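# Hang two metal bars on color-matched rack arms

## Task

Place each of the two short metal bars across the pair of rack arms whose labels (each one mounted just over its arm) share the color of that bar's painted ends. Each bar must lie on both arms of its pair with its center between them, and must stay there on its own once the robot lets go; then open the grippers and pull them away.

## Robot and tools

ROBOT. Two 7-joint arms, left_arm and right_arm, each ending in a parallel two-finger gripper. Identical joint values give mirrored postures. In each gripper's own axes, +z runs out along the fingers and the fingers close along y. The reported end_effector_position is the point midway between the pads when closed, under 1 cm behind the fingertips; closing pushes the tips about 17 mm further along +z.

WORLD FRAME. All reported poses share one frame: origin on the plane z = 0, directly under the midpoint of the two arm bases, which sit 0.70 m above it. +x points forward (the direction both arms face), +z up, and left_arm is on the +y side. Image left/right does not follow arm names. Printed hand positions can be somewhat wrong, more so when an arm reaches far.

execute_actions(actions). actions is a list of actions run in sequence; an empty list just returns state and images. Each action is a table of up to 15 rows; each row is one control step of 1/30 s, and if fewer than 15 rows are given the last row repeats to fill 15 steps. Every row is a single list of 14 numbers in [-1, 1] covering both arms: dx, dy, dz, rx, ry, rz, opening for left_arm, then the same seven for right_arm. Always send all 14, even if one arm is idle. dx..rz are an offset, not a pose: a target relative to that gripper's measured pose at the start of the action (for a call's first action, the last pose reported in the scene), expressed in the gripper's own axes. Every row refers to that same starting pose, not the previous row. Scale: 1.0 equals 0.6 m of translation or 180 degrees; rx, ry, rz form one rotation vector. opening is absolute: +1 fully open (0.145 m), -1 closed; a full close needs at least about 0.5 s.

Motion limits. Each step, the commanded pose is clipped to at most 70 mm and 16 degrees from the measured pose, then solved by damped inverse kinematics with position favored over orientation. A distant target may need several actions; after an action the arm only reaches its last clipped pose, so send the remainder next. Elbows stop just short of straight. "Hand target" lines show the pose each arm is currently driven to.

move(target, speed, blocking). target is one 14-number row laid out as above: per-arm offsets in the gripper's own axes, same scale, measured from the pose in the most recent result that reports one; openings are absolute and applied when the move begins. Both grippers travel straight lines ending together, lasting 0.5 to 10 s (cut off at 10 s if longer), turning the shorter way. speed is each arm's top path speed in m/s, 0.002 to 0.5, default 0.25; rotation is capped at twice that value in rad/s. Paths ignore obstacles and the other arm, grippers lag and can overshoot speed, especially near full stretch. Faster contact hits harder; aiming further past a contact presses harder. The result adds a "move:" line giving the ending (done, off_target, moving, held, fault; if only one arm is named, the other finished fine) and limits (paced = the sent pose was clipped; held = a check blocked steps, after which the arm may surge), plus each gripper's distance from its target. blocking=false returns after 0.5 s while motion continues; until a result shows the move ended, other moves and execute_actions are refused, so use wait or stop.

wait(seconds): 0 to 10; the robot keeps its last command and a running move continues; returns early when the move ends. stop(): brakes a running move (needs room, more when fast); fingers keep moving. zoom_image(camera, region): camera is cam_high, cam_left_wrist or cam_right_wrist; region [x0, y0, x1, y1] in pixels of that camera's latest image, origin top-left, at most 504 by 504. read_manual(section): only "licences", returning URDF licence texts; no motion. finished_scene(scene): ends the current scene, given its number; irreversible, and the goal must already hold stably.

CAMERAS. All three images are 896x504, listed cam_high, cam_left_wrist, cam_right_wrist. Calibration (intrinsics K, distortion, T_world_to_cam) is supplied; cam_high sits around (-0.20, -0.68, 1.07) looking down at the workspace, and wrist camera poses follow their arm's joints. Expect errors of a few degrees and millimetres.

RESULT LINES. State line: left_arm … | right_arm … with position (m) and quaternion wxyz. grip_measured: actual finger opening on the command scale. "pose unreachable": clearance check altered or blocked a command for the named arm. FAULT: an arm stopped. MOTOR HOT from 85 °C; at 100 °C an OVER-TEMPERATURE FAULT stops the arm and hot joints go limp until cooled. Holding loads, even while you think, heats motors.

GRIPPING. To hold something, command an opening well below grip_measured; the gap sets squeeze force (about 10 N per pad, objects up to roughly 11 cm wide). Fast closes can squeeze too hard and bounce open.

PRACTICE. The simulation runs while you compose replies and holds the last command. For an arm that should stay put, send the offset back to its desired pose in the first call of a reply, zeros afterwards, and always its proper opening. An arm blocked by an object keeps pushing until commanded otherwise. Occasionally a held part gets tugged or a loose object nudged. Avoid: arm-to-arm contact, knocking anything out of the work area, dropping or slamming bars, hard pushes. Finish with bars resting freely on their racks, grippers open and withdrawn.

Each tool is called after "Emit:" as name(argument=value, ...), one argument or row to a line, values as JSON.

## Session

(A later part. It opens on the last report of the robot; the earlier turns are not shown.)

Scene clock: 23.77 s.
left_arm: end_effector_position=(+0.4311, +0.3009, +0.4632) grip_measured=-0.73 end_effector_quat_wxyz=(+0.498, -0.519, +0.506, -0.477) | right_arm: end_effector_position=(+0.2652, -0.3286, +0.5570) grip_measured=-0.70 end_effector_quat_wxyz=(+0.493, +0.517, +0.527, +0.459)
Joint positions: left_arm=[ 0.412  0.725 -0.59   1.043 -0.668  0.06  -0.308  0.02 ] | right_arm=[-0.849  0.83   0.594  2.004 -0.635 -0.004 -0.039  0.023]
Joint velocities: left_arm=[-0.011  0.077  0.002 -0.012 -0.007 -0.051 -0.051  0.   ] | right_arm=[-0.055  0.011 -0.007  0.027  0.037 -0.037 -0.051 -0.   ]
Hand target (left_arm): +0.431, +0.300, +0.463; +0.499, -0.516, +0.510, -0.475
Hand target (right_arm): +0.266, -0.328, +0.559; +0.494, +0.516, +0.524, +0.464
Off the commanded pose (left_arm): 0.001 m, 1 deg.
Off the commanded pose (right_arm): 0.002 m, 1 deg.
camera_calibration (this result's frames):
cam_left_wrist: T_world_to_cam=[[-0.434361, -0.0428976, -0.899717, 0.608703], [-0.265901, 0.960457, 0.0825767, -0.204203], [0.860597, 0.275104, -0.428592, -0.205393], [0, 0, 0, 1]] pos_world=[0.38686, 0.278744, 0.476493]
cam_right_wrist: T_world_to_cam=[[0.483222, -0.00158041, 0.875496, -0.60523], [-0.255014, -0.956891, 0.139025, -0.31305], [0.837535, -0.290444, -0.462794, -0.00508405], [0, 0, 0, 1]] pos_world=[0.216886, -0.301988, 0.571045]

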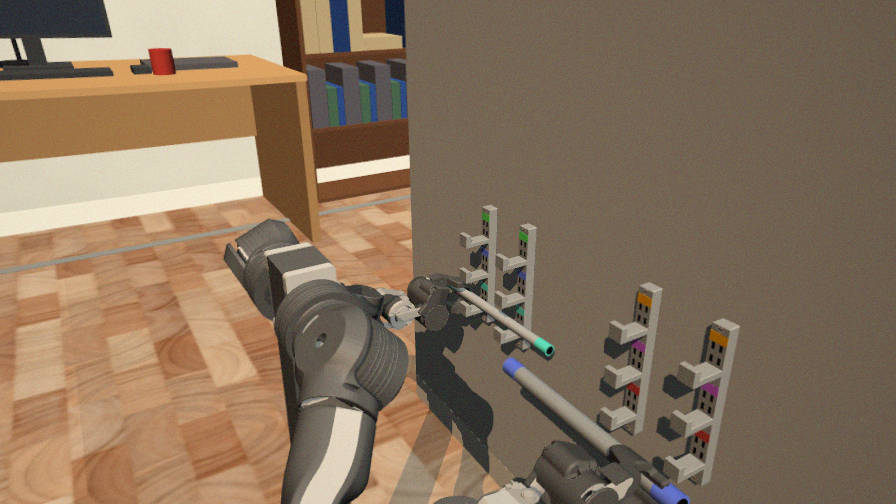

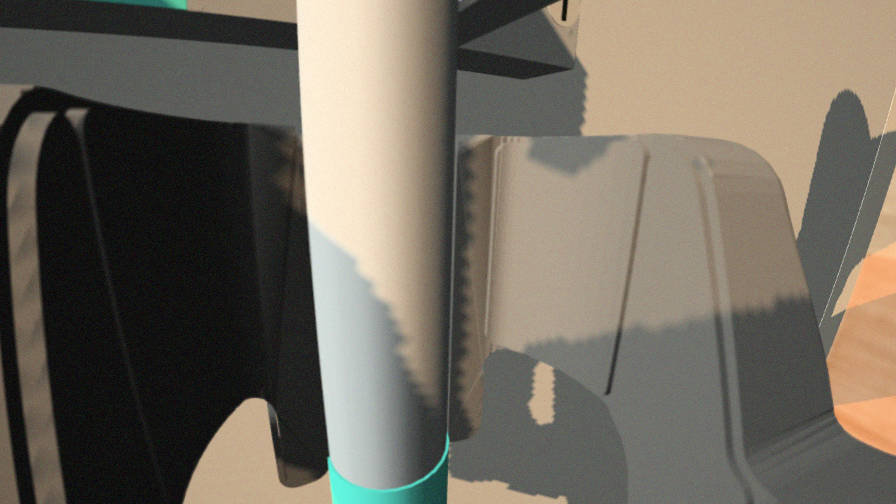

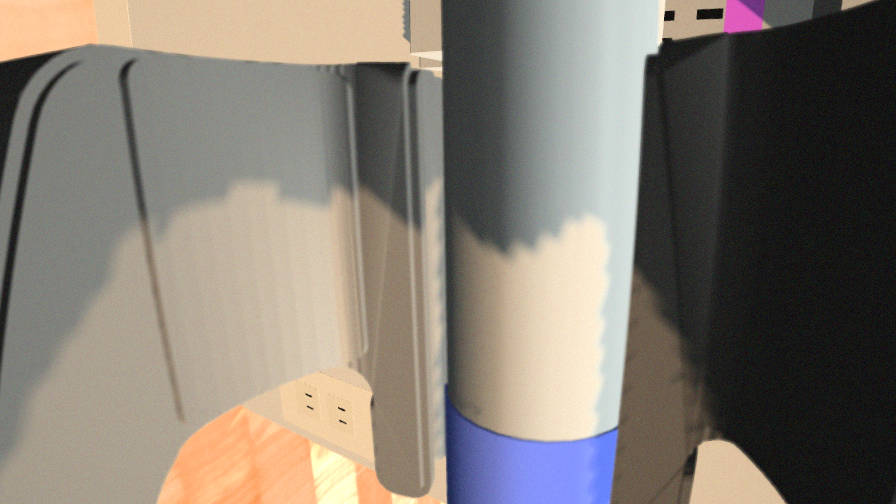

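Emit:
execute_actions(
  actions=[
    [[0,0,0,0,0,0,-0.62,0,0.005,0,0,0,0,-1]],
    [[0,0,0,0,0,0,-0.4,0,0.005,0,0,0,0,-1]],
    [[0,0,-0.08,0,0,0,-0.4,0,0.005,0,0,0,0,-1]],
    [[0,0,-0.09,0,0,0,-0.4,0,0.005,0,0,0,0,-1]],
    [[0,0,-0.09,0,0,0,-0.4,0,0.005,0,0,0,0,-1]],
  ],
)

Scene clock: 26.63 s.
left_arm: end_effector_position=(+0.2751, +0.2963, +0.4698) grip_measured=-0.40 end_effector_quat_wxyz=(+0.495, -0.522, +0.505, -0.476) | right_arm: end_effector_position=(+0.2626, -0.3310, +0.5472) grip_measured=-0.70 end_effector_quat_wxyz=(+0.477, +0.536, +0.549, +0.429)
Joint positions: left_arm=[-0.483  1.127 -0.335  1.742 -0.415  0.328 -0.665  0.045] | right_arm=[-0.847  0.818  0.617  2.018 -0.652 -0.004  0.076  0.023]
Joint velocities: left_arm=[-0.011 -0.121  0.002 -0.012 -0.022  0.051 -0.022 -0.   ] | right_arm=[-0.055 -0.077 -0.007  0.002 -0.081  0.051 -0.081  0.   ]
Hand target (left_arm): +0.274, +0.295, +0.469; +0.494, -0.522, +0.506, -0.477
Hand target (right_arm): +0.264, -0.330, +0.552; +0.480, +0.533, +0.545, +0.435
Off the commanded pose (left_arm): 0.001 m, 0 deg.
Off the commanded pose (right_arm): 0.005 m, 1 deg.
camera_calibration (this result's frames):
cam_left_wrist: T_world_to_cam=[[-0.439779, -0.0495092, -0.89674, 0.548715], [-0.268852, 0.959948, 0.0788513, -0.239148], [0.856921, 0.275768, -0.435476, -0.0630424], [0, 0, 0, 1]] pos_world=[0.23104, 0.274122, 0.483459]
cam_right_wrist: T_world_to_cam=[[0.558559, 0.00593433, 0.829444, -0.58749], [-0.252963, -0.951119, 0.177153, -0.334179], [0.789951, -0.308769, -0.529754, 0.034932], [0, 0, 0, 1]] pos_world=[0.216018, -0.303572, 0.564996]

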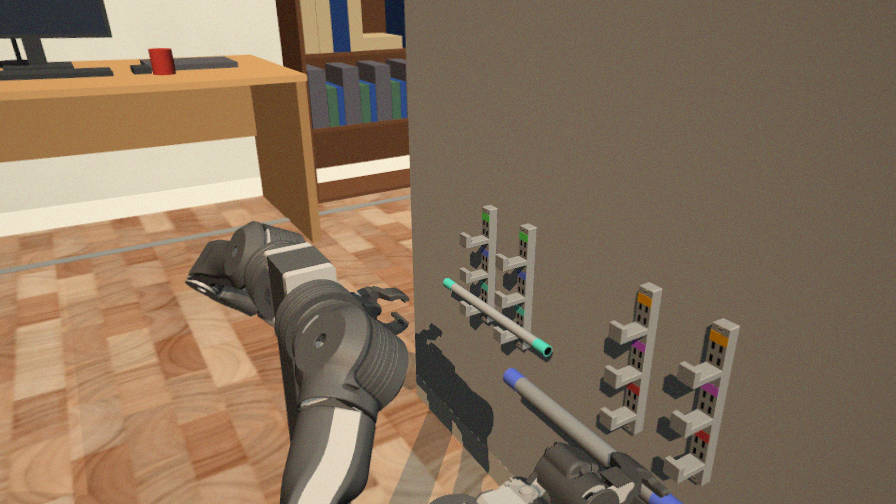

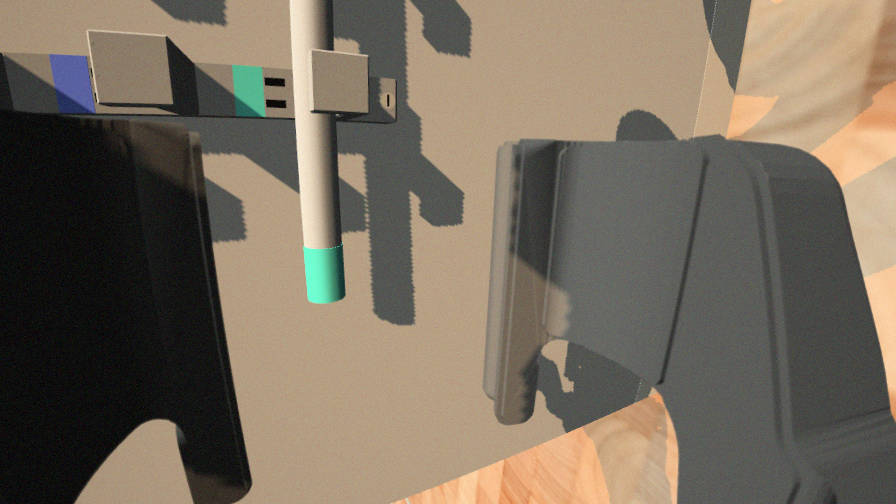

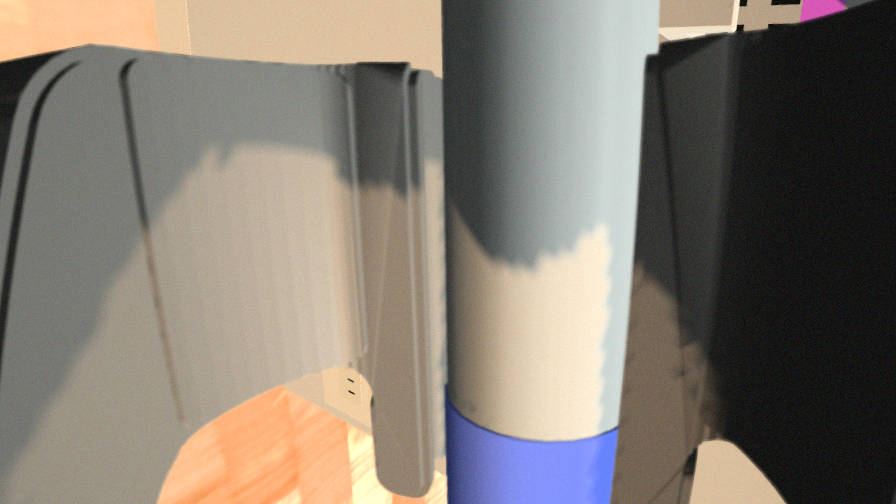

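Emit:
move(
  target=[0.377,-0.133,-0.14,0,0,0,-0.42,0.317,0.025,0,-0.057,0.011,0.019,-1],
  speed=0.1,
)

Scene clock: 30.73 s.
left_arm: end_effector_position=(+0.2030, +0.0658, +0.5531) grip_measured=-0.42 end_effector_quat_wxyz=(-0.436, +0.498, -0.491, +0.566) | right_arm: end_effector_position=(+0.2685, -0.1441, +0.5464) grip_measured=-0.70 end_effector_quat_wxyz=(+0.497, +0.506, +0.501, +0.496)
Joint positions: left_arm=[-0.485  0.47  -0.819  2.348 -1.563  0.788  0.008  0.044] | right_arm=[-0.431  0.395 -0.284  2.276 -1.426  0.469  0.196  0.023]
Joint velocities: left_arm=[-0.077 -0.033  0.007 -0.012 -0.022 -0.037 -0.022 -0.   ] | right_arm=[ 0.011 -0.033 -0.012  0.002 -0.066  0.007  0.066  0.   ]
Hand target (left_arm): +0.203, +0.066, +0.553; -0.438, +0.497, -0.490, +0.567
Hand target (right_arm): +0.269, -0.145, +0.548; +0.500, +0.505, +0.497, +0.497
Off the commanded pose (left_arm): 0.002 m, 13 deg.
Off the commanded pose (right_arm): 0.006 m, 1 deg.
joint sent to its limit (left arm) — the command would take joint 5 (forearm roll) past its lower limit and joint 6 (wrist pitch) past its upper limit, so those joints were sent only as far as their limits.
move: off_target (left_arm, right_arm)
camera_calibration (this result's frames):
cam_left_wrist: T_world_to_cam=[[-0.387427, -0.114886, -0.914714, 0.583916], [-0.116249, 0.990373, -0.0751518, 0.00835826], [0.914542, 0.0772187, -0.397053, 0.0786724], [0, 0, 0, 1]] pos_world=[0.155247, 0.0527313, 0.565981]
cam_right_wrist: T_world_to_cam=[[0.414152, -0.0359261, 0.909498, -0.602193], [-0.245388, -0.96663, 0.0735577, -0.102398], [0.876506, -0.253644, -0.409148, 0.00633775], [0, 0, 0, 1]] pos_world=[0.218718, -0.119008, 0.557819]

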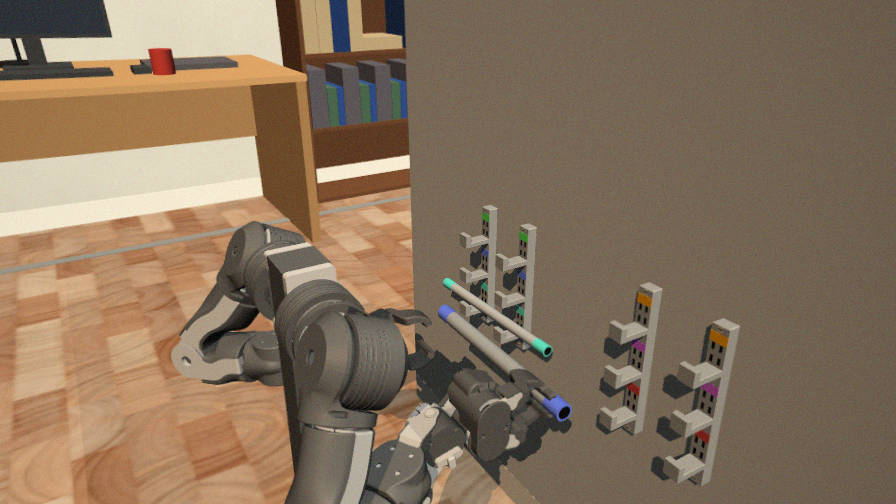

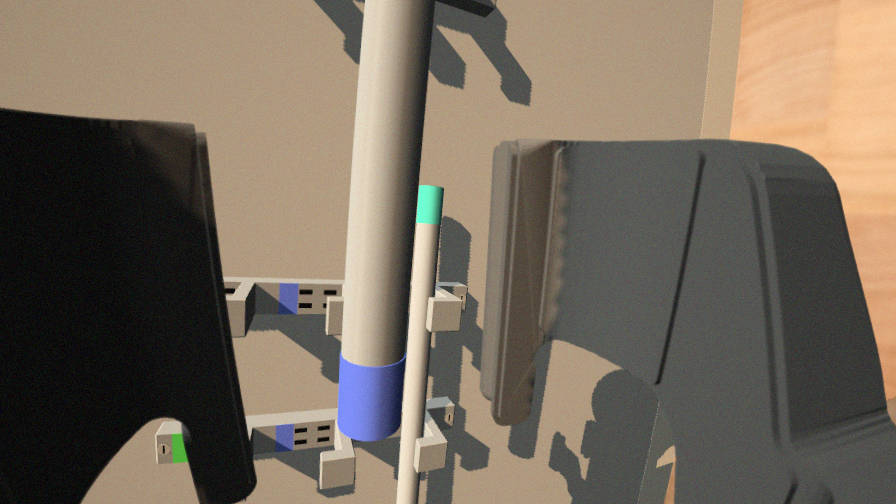

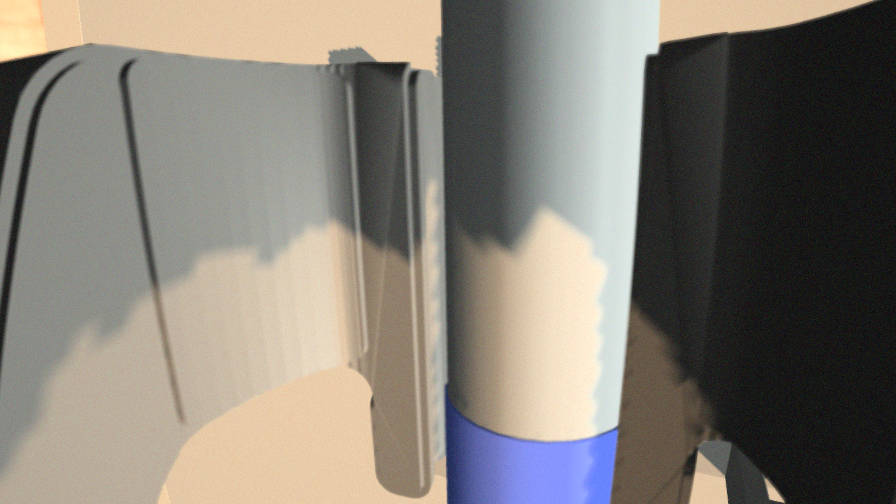

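Emit:
move(
  target=[-0.01,0.01,0.105,-0.004,-0.039,0.044,-0.42,0,0.006,0.085,0,0,0,-1],
  speed=0.06,
)

Scene clock: 33.30 s.
left_arm: end_effector_position=(+0.2659, +0.0629, +0.5499) grip_measured=-0.42 end_effector_quat_wxyz=(+0.476, -0.483, +0.497, -0.541) | right_arm: end_effector_position=(+0.3188, -0.1449, +0.5463) grip_measured=-0.70 end_effector_quat_wxyz=(+0.496, +0.507, +0.504, +0.492)
Joint positions: left_arm=[-0.155  0.388 -0.783  2.179 -1.563  0.788  0.222  0.044] | right_arm=[-0.166  0.351 -0.284  2.11  -1.398  0.421  0.309  0.023]
Joint velocities: left_arm=[-0.055  0.033  0.002  0.012 -0.037 -0.051  0.022 -0.   ] | right_arm=[ 0.055 -0.011 -0.012  0.002 -0.051  0.007  0.051  0.   ]
Hand target (left_arm): +0.266, +0.063, +0.548; +0.476, -0.485, +0.499, -0.538
Hand target (right_arm): +0.319, -0.144, +0.548; +0.497, +0.506, +0.501, +0.496
Off the commanded pose (left_arm): 0.002 m, 6 deg.
Off the commanded pose (right_arm): 0.003 m, 1 deg.
joint sent to its limit (left arm) — the command would take joint 5 (forearm roll) past its lower limit and joint 6 (wrist pitch) past its upper limit, so those joints were sent only as far as their limits.
move: off_target (left_arm)
camera_calibration (this result's frames):
cam_left_wrist: T_world_to_cam=[[-0.358979, -0.0534269, -0.931815, 0.602917], [-0.160736, 0.986983, 0.005333, -0.0138983], [0.919401, 0.151691, -0.362894, -0.00460578], [0, 0, 0, 1]] pos_world=[0.218435, 0.046628, 0.56021]
cam_right_wrist: T_world_to_cam=[[0.421193, -0.032702, 0.906381, -0.62309], [-0.246771, -0.96578, 0.0798289, -0.0936928], [0.872754, -0.257292, -0.41485, -0.0341753], [0, 0, 0, 1]] pos_world=[0.269147, -0.119656, 0.558059]

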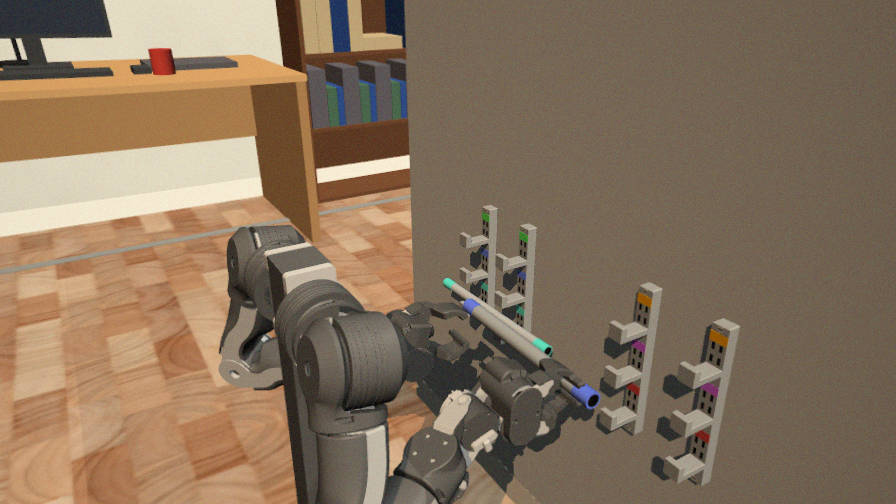

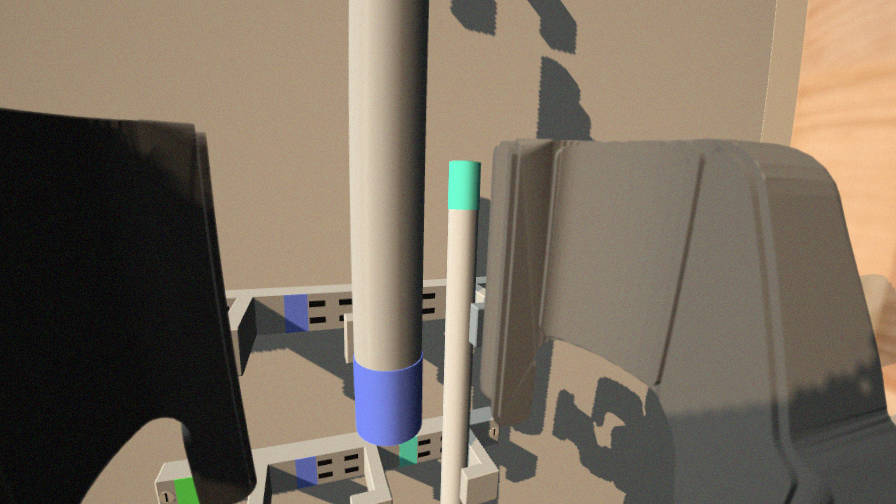

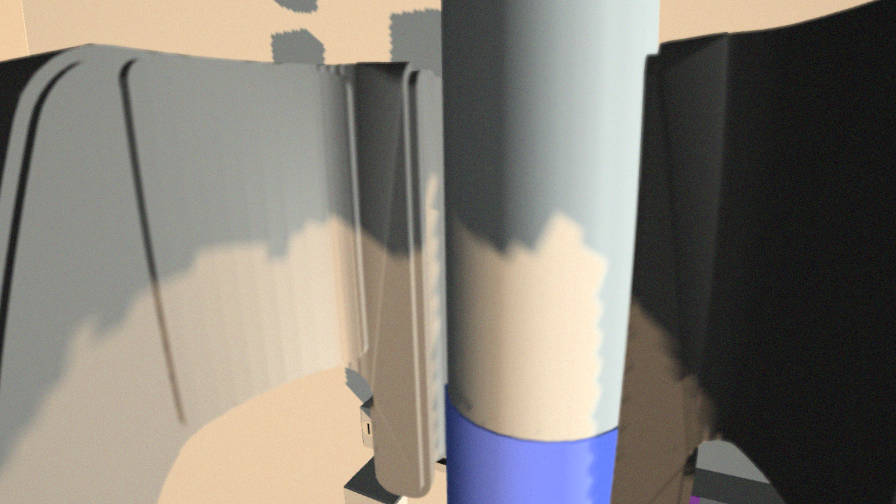

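Emit:
move(
  target=[0,0.017,0.088,0,-0.01,0.03,-0.42,0,0.004,0,0,0,0,-1],
  speed=0.05,
)

Scene clock: 35.00 s.
left_arm: end_effector_position=(+0.3184, +0.0588, +0.5439) grip_measured=-0.42 end_effector_quat_wxyz=(+0.512, -0.465, +0.509, -0.512) | right_arm: end_effector_position=(+0.3186, -0.1451, +0.5434) grip_measured=-0.70 end_effector_quat_wxyz=(+0.493, +0.511, +0.509, +0.487)
Joint positions: left_arm=[ 0.082  0.328 -0.78   1.968 -1.553  0.774  0.298  0.044] | right_arm=[-0.167  0.351 -0.284  2.11  -1.403  0.421  0.328  0.023]
Joint velocities: left_arm=[ 0.143  0.033  0.017  0.007 -0.037 -0.022 -0.051  0.   ] | right_arm=[ 0.011 -0.011 -0.012 -0.002  0.007 -0.022 -0.022 -0.   ]
Hand target (left_arm): +0.319, +0.059, +0.542; +0.510, -0.466, +0.512, -0.510
Hand target (right_arm): +0.319, -0.145, +0.549; +0.496, +0.507, +0.504, +0.493
Off the commanded pose (left_arm): 0.002 m, 1 deg.
Off the commanded pose (right_arm): 0.005 m, 1 deg.
move: off_target (right_arm)
camera_calibration (this result's frames):
cam_left_wrist: T_world_to_cam=[[-0.344331, 0.0209196, -0.938615, 0.610711], [-0.19734, 0.975804, 0.0941428, -0.037366], [0.917874, 0.217643, -0.331871, -0.0747507], [0, 0, 0, 1]] pos_world=[0.271524, 0.0399551, 0.551933]
cam_right_wrist: T_world_to_cam=[[0.437052, -0.0300977, 0.898933, -0.620936], [-0.246539, -0.96517, 0.0875492, -0.0978617], [0.864988, -0.259885, -0.42925, -0.0253565], [0, 0, 0, 1]] pos_world=[0.269188, -0.119732, 0.555863]

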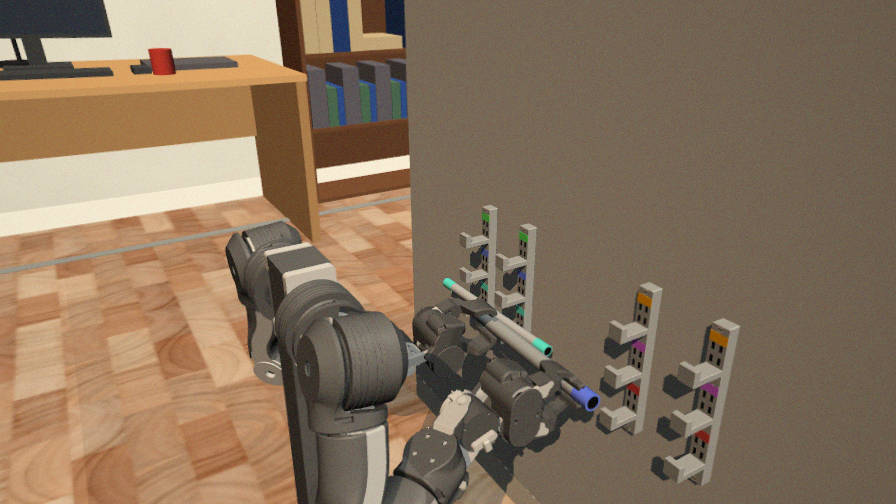

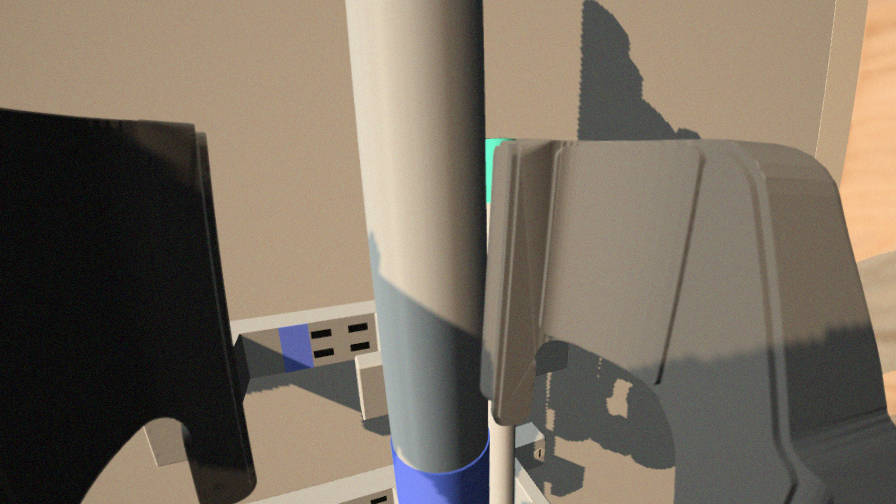

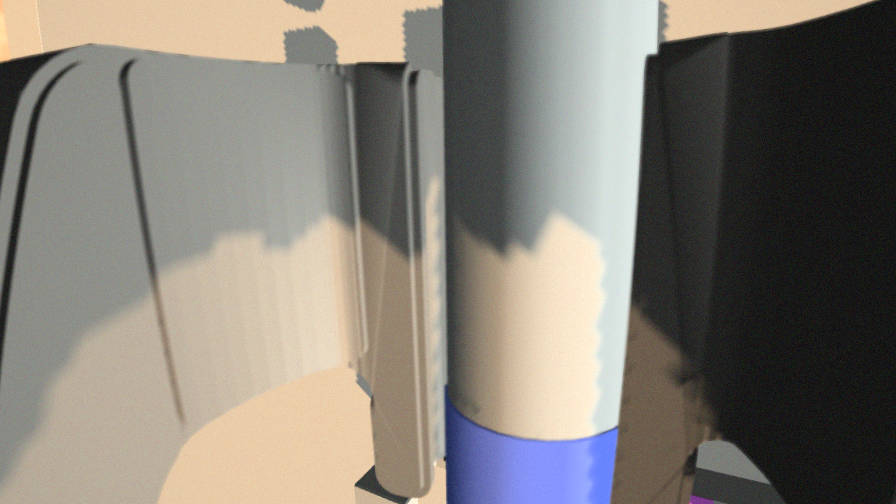

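Emit:
execute_actions(
  actions=[],
)

Scene clock: 36.37 s.
left_arm: end_effector_position=(+0.3184, +0.0588, +0.5439) grip_measured=-0.42 end_effector_quat_wxyz=(+0.512, -0.465, +0.509, -0.512) | right_arm: end_effector_position=(+0.3186, -0.1451, +0.5434) grip_measured=-0.70 end_effector_quat_wxyz=(+0.493, +0.511, +0.509, +0.487)
Joint positions: left_arm=[ 0.082  0.328 -0.78   1.968 -1.553  0.774  0.298  0.044] | right_arm=[-0.167  0.351 -0.284  2.11  -1.403  0.421  0.328  0.023]
Joint velocities: left_arm=[-0.033 -0.077 -0.007 -0.002  0.037 -0.051 -0.051 -0.   ] | right_arm=[-0.143  0.011 -0.007  0.017  0.022  0.037  0.022 -0.   ]
Hand target (left_arm): +0.319, +0.059, +0.542; +0.510, -0.466, +0.512, -0.510
Hand target (right_arm): +0.319, -0.145, +0.549; +0.496, +0.507, +0.504, +0.493
Off the commanded pose (left_arm): 0.002 m, 1 deg.
Off the commanded pose (right_arm): 0.005 m, 1 deg.
camera_calibration (this result's frames):
cam_left_wrist: T_world_to_cam=[[-0.344331, 0.0209196, -0.938615, 0.610711], [-0.19734, 0.975804, 0.0941428, -0.037366], [0.917874, 0.217643, -0.331871, -0.0747507], [0, 0, 0, 1]] pos_world=[0.271524, 0.0399551, 0.551933]
cam_right_wrist: T_world_to_cam=[[0.437052, -0.0300977, 0.898933, -0.620936], [-0.246539, -0.96517, 0.0875492, -0.0978617], [0.864988, -0.259885, -0.42925, -0.0253565], [0, 0, 0, 1]] pos_world=[0.269188, -0.119732, 0.555863]

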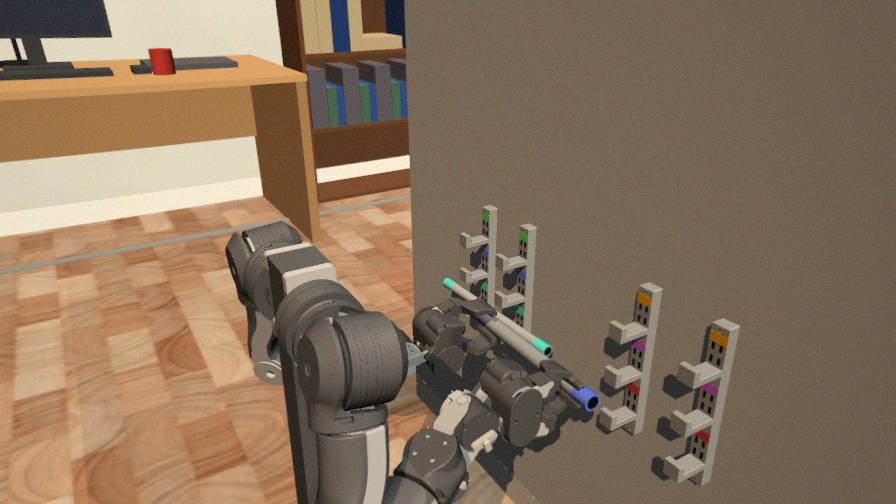

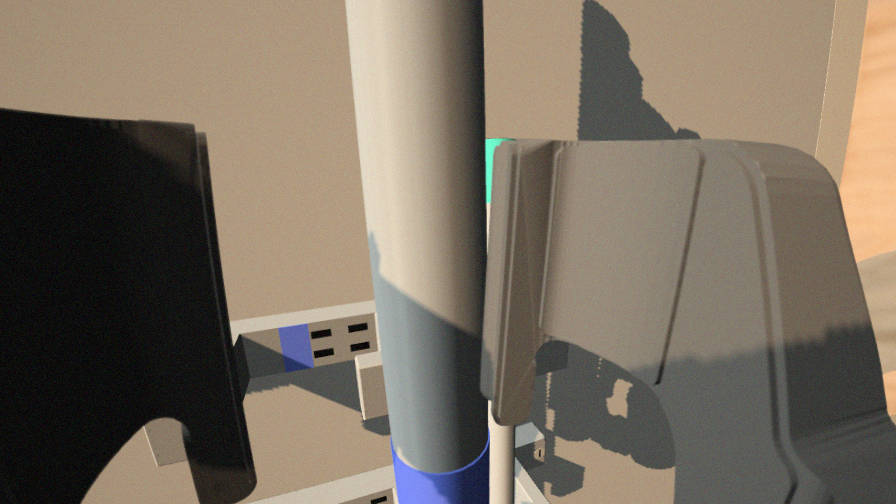

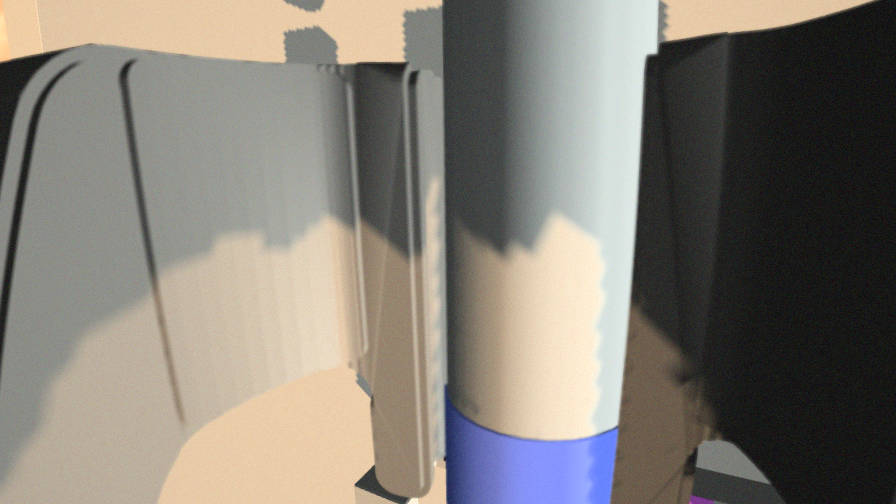

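Emit:
move(
  target=[0,0.018,0,0,0,0,-0.62, 0,0.008,0,0,0,0,-1],
  speed=0.03,
)

Emit:
move(
  target=[0,0,0,0,0,0,-1, 0,0.005,0,0,0,0,-1],
  speed=0.03,
)

Scene clock: 37.50 s.
left_arm: end_effector_position=(+0.3189, +0.0591, +0.5335) grip_measured=-0.62 end_effector_quat_wxyz=(+0.511, -0.466, +0.510, -0.512) | right_arm: end_effector_position=(+0.3185, -0.1455, +0.5423) grip_measured=-0.70 end_effector_quat_wxyz=(+0.490, +0.516, +0.513, +0.481)
Joint positions: left_arm=[ 0.068  0.328 -0.78   1.93  -1.516  0.773  0.233  0.029] | right_arm=[-0.163  0.353 -0.284  2.118 -1.408  0.425  0.359  0.023]
Joint velocities: left_arm=[-0.011 -0.033 -0.002 -0.007 -0.007 -0.022  0.037  0.   ] | right_arm=[ 0.033  0.011  0.012 -0.007 -0.007 -0.022 -0.037  0.   ]
Hand target (left_arm): +0.319, +0.059, +0.533; +0.512, -0.465, +0.509, -0.512
Hand target (right_arm): +0.319, -0.145, +0.548; +0.493, +0.511, +0.509, +0.487
Off the commanded pose (left_arm): 0.000 m, 0 deg.
Off the commanded pose (right_arm): 0.006 m, 1 deg.
move: off_target (right_arm)
camera_calibration (this result's frames):
cam_left_wrist: T_world_to_cam=[[-0.347078, 0.0202679, -0.937617, 0.60149], [-0.19686, 0.975918, 0.0939675, -0.036692], [0.916942, 0.217193, -0.334729, -0.0768951], [0, 0, 0, 1]] pos_world=[0.272049, 0.0403185, 0.541676]
cam_right_wrist: T_world_to_cam=[[0.453883, -0.0291717, 0.890584, -0.62063], [-0.247496, -0.964264, 0.0945505, -0.101602], [0.856, -0.263331, -0.444883, -0.0149599], [0, 0, 0, 1]] pos_world=[0.269353, -0.120015, 0.555674]

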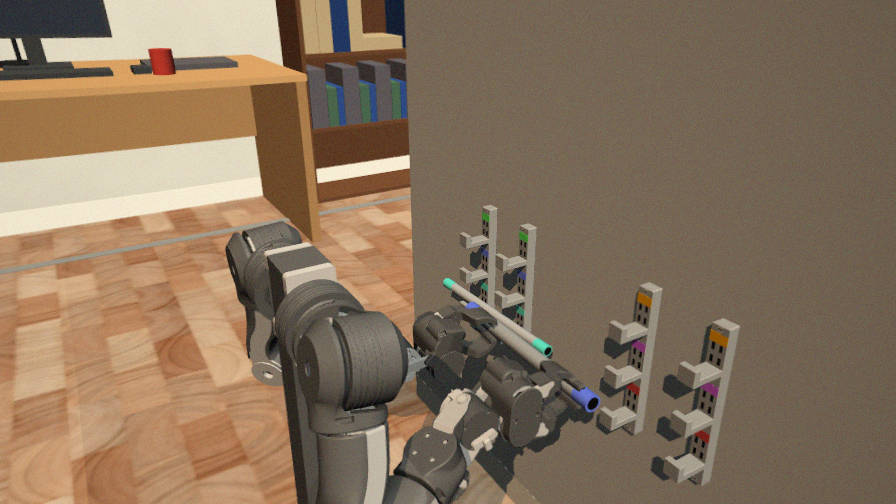

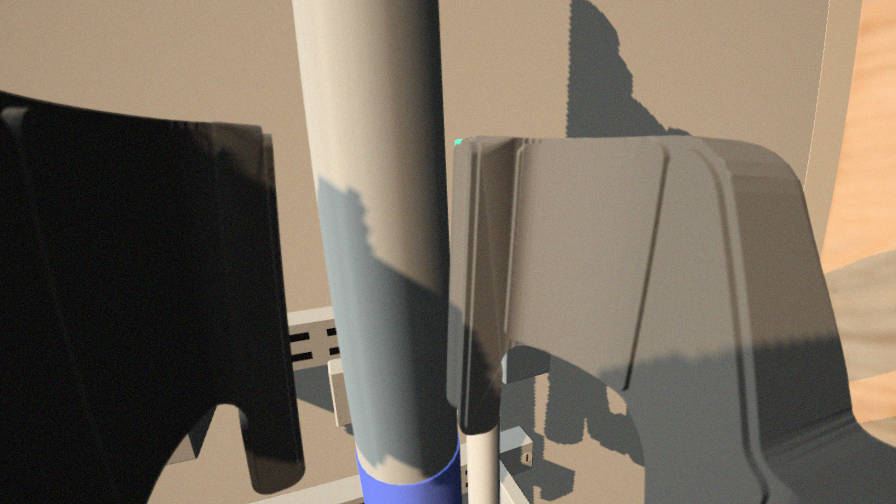

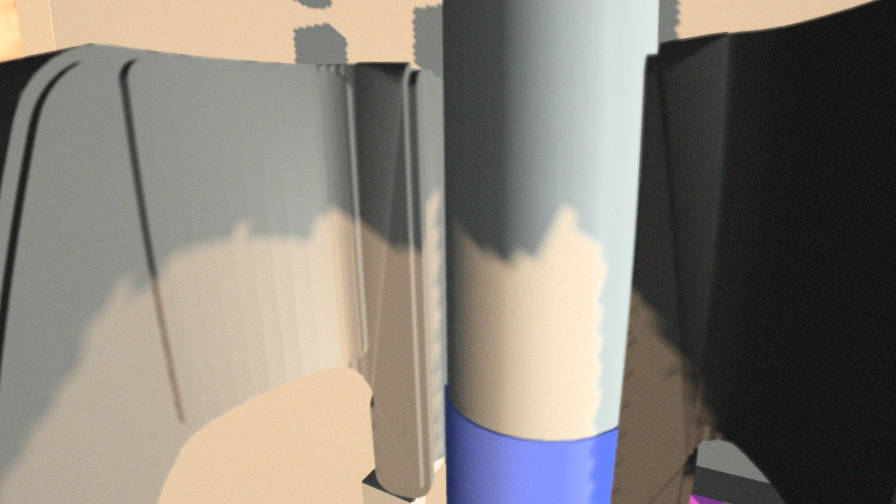

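Scene clock: 38.20 s.
left_arm: end_effector_position=(+0.3190, +0.0593, +0.5329) grip_measured=-1.00 end_effector_quat_wxyz=(+0.510, -0.467, +0.511, -0.511) | right_arm: end_effector_position=(+0.3182, -0.1461, +0.5393) grip_measured=-0.70 end_effector_quat_wxyz=(+0.486, +0.520, +0.518, +0.474)
Joint positions: left_arm=[ 0.068  0.328 -0.78   1.93  -1.514  0.774  0.235  0.   ] | right_arm=[-0.163  0.354 -0.284  2.119 -1.41   0.427  0.381  0.023]
Joint velocities: left_arm=[-0.055  0.121  0.007 -0.007  0.007  0.022 -0.037 -0.   ] | right_arm=[-0.055  0.055 -0.017 -0.002 -0.022 -0.037  0.051  0.   ]
Hand target (left_arm): +0.319, +0.059, +0.534; +0.511, -0.466, +0.510, -0.512
Hand target (right_arm): +0.319, -0.145, +0.545; +0.489, +0.516, +0.513, +0.481
Off the commanded pose (left_arm): 0.001 m, 0 deg.
Off the commanded pose (right_arm): 0.006 m, 1 deg.
move: off_target (right_arm)
camera_calibration (this result's frames):
cam_left_wrist: T_world_to_cam=[[-0.350523, 0.0191598, -0.936358, 0.601405], [-0.197045, 0.975903, 0.0937323, -0.0366027], [0.915591, 0.21736, -0.338302, -0.0748448], [0, 0, 0, 1]] pos_world=[0.272121, 0.0404661, 0.541241]
cam_right_wrist: T_world_to_cam=[[0.4715, -0.0274154, 0.88144, -0.618242], [-0.247645, -0.963413, 0.102505, -0.106062], [0.846381, -0.266616, -0.461038, -0.00497682], [0, 0, 0, 1]] pos_world=[0.269447, -0.120458, 0.55352]

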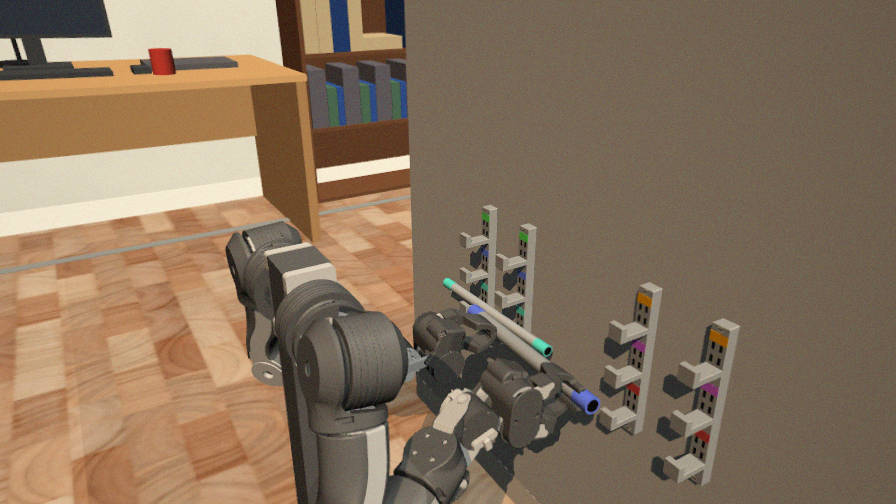

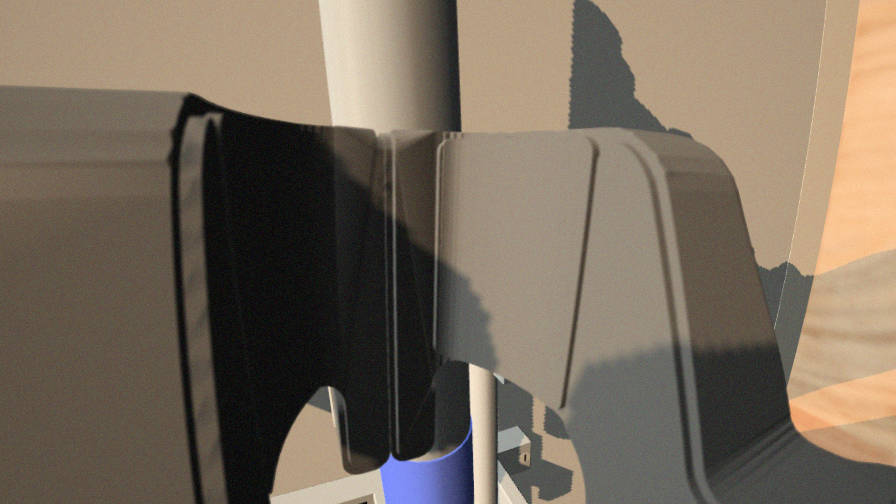

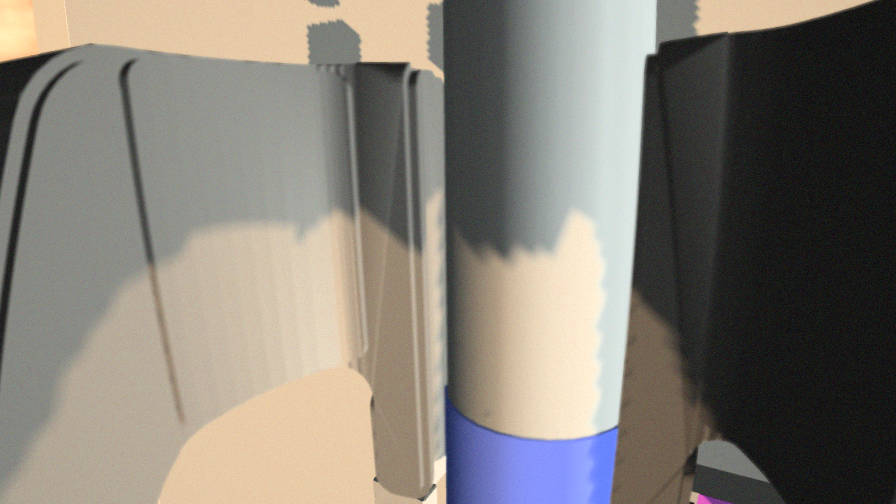

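Emit:
move(
  target=[0,0,0,0,0,0,-0.45, 0,0.012,0,0,0,0,-1],
  speed=0.03,
)

Emit:
move(
  target=[0,0,0.045,0,0,0,-0.45, 0,0.008,0,0,0,0,-1],
  speed=0.03,
)

Scene clock: 39.30 s.
left_arm: end_effector_position=(+0.3190, +0.0593, +0.5329) grip_measured=-0.45 end_effector_quat_wxyz=(+0.510, -0.467, +0.511, -0.511) | right_arm: end_effector_position=(+0.3182, -0.1453, +0.5403) grip_measured=-0.70 end_effector_quat_wxyz=(+0.480, +0.524, +0.524, +0.469)
Joint positions: left_arm=[ 0.068  0.328 -0.78   1.93  -1.514  0.774  0.235  0.042] | right_arm=[-0.153  0.354 -0.284  2.133 -1.418  0.426  0.427  0.023]
Joint velocities: left_arm=[-0.033  0.011 -0.012 -0.012  0.051  0.051 -0.037 -0.   ] | right_arm=[-0.011  0.055  0.007 -0.017 -0.022 -0.051 -0.081 -0.   ]
Hand target (left_arm): +0.319, +0.059, +0.533; +0.510, -0.467, +0.511, -0.511
Hand target (right_arm): +0.319, -0.146, +0.546; +0.486, +0.520, +0.518, +0.474
Off the commanded pose (left_arm): 0.000 m, 0 deg.
Off the commanded pose (right_arm): 0.006 m, 1 deg.
move: off_target (right_arm)
camera_calibration (this result's frames):
cam_left_wrist: T_world_to_cam=[[-0.350523, 0.0191598, -0.936358, 0.601405], [-0.197045, 0.975903, 0.0937323, -0.0366027], [0.915591, 0.21736, -0.338302, -0.0748448], [0, 0, 0, 1]] pos_world=[0.272121, 0.0404661, 0.541241]
cam_right_wrist: T_world_to_cam=[[0.489334, -0.0246945, 0.871747, -0.619198], [-0.243565, -0.963693, 0.10942, -0.110492], [0.837394, -0.265869, -0.477582, 0.00759926], [0, 0, 0, 1]] pos_world=[0.269719, -0.119751, 0.555503]

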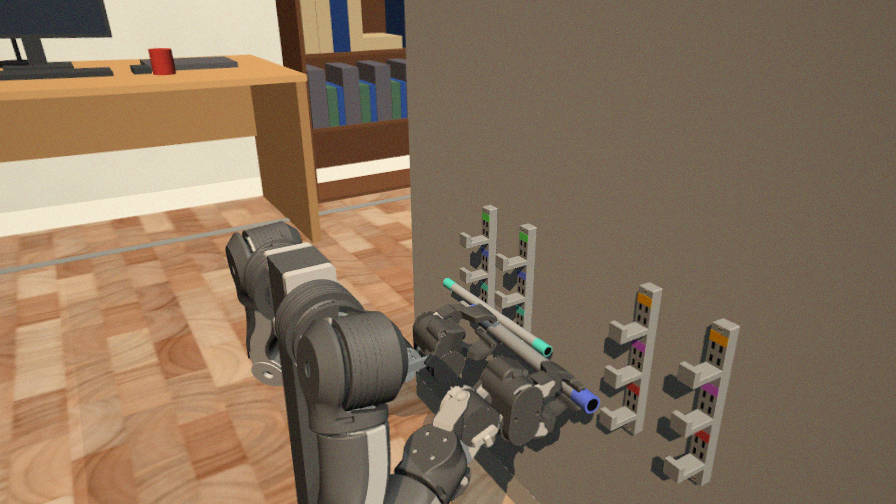

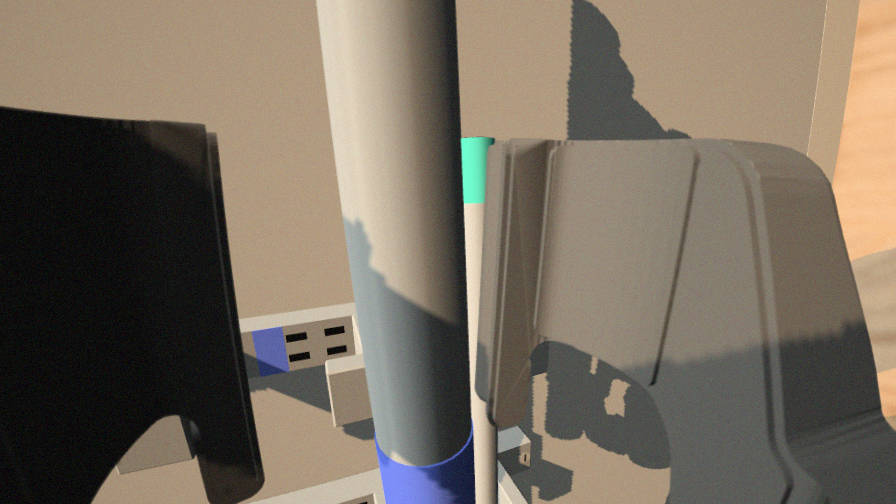

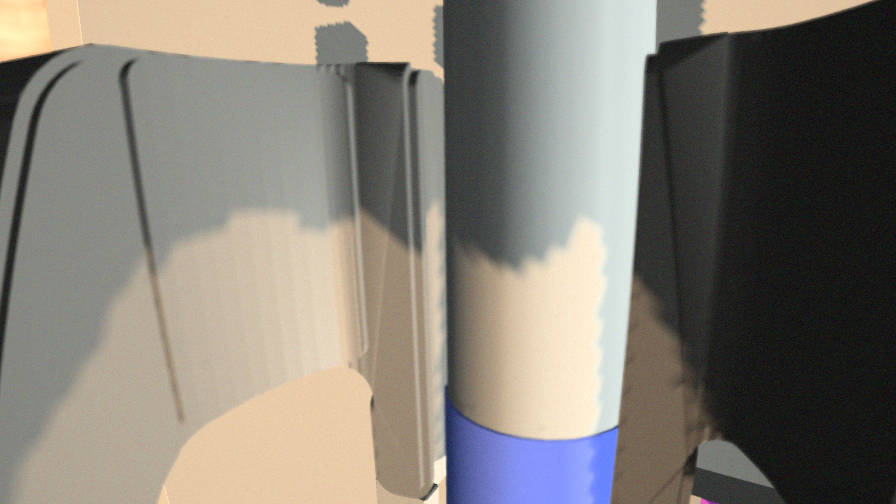

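Scene clock: 40.43 s.
left_arm: end_effector_position=(+0.3449, +0.0573, +0.5324) grip_measured=-0.45 end_effector_quat_wxyz=(+0.506, -0.469, +0.514, -0.510) | right_arm: end_effector_position=(+0.3184, -0.1449, +0.5405) grip_measured=-0.70 end_effector_quat_wxyz=(+0.476, +0.527, +0.528, +0.466)
Joint positions: left_arm=[ 0.178  0.309 -0.778  1.834 -1.438  0.754  0.235  0.042] | right_arm=[-0.146  0.354 -0.284  2.14  -1.42   0.426  0.456  0.023]
Joint velocities: left_arm=[-0.055  0.011  0.017 -0.017  0.007 -0.037 -0.022 -0.   ] | right_arm=[ 0.055  0.033  0.022  0.007 -0.037 -0.051 -0.051  0.   ]
Hand target (left_arm): +0.346, +0.058, +0.534; +0.510, -0.467, +0.511, -0.511
Hand target (right_arm): +0.319, -0.145, +0.545; +0.480, +0.524, +0.524, +0.469
Off the commanded pose (left_arm): 0.002 m, 1 deg.
Off the commanded pose (right_arm): 0.005 m, 1 deg.
move: off_target (right_arm)
camera_calibration (this result's frames):
cam_left_wrist: T_world_to_cam=[[-0.359517, 0.0201598, -0.932921, 0.611306], [-0.193018, 0.976538, 0.0954853, -0.0318783], [0.912957, 0.2144, -0.347191, -0.0925148], [0, 0, 0, 1]] pos_world=[0.298084, 0.0386417, 0.541224]
cam_right_wrist: T_world_to_cam=[[0.501897, -0.0249959, 0.864566, -0.619615], [-0.240831, -0.964091, 0.111934, -0.112329], [0.830722, -0.264394, -0.489894, 0.0166671], [0, 0, 0, 1]] pos_world=[0.270085, -0.119377, 0.556437]

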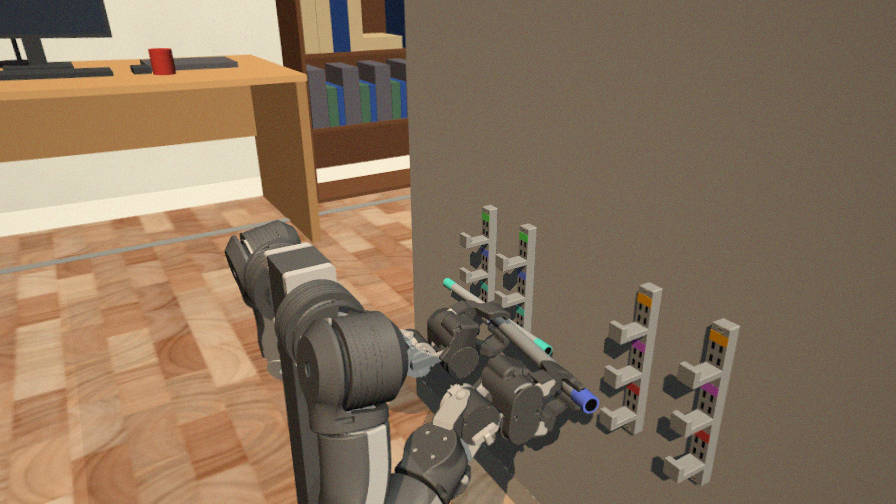

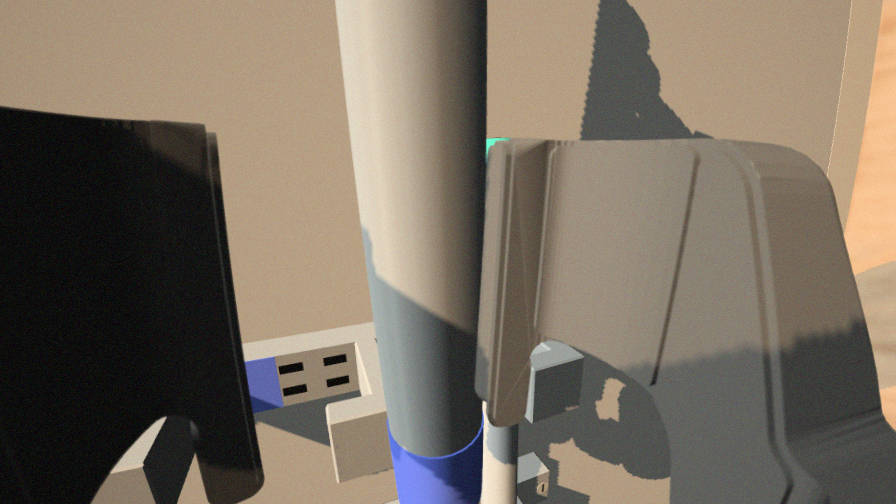

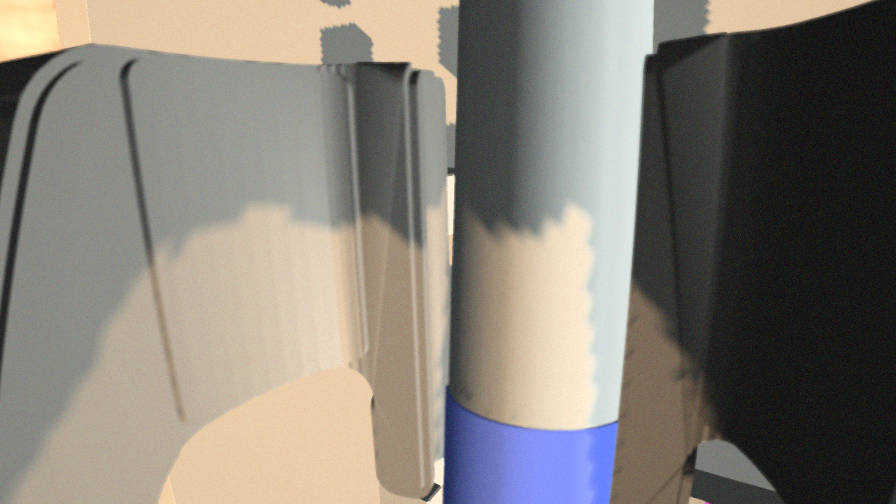

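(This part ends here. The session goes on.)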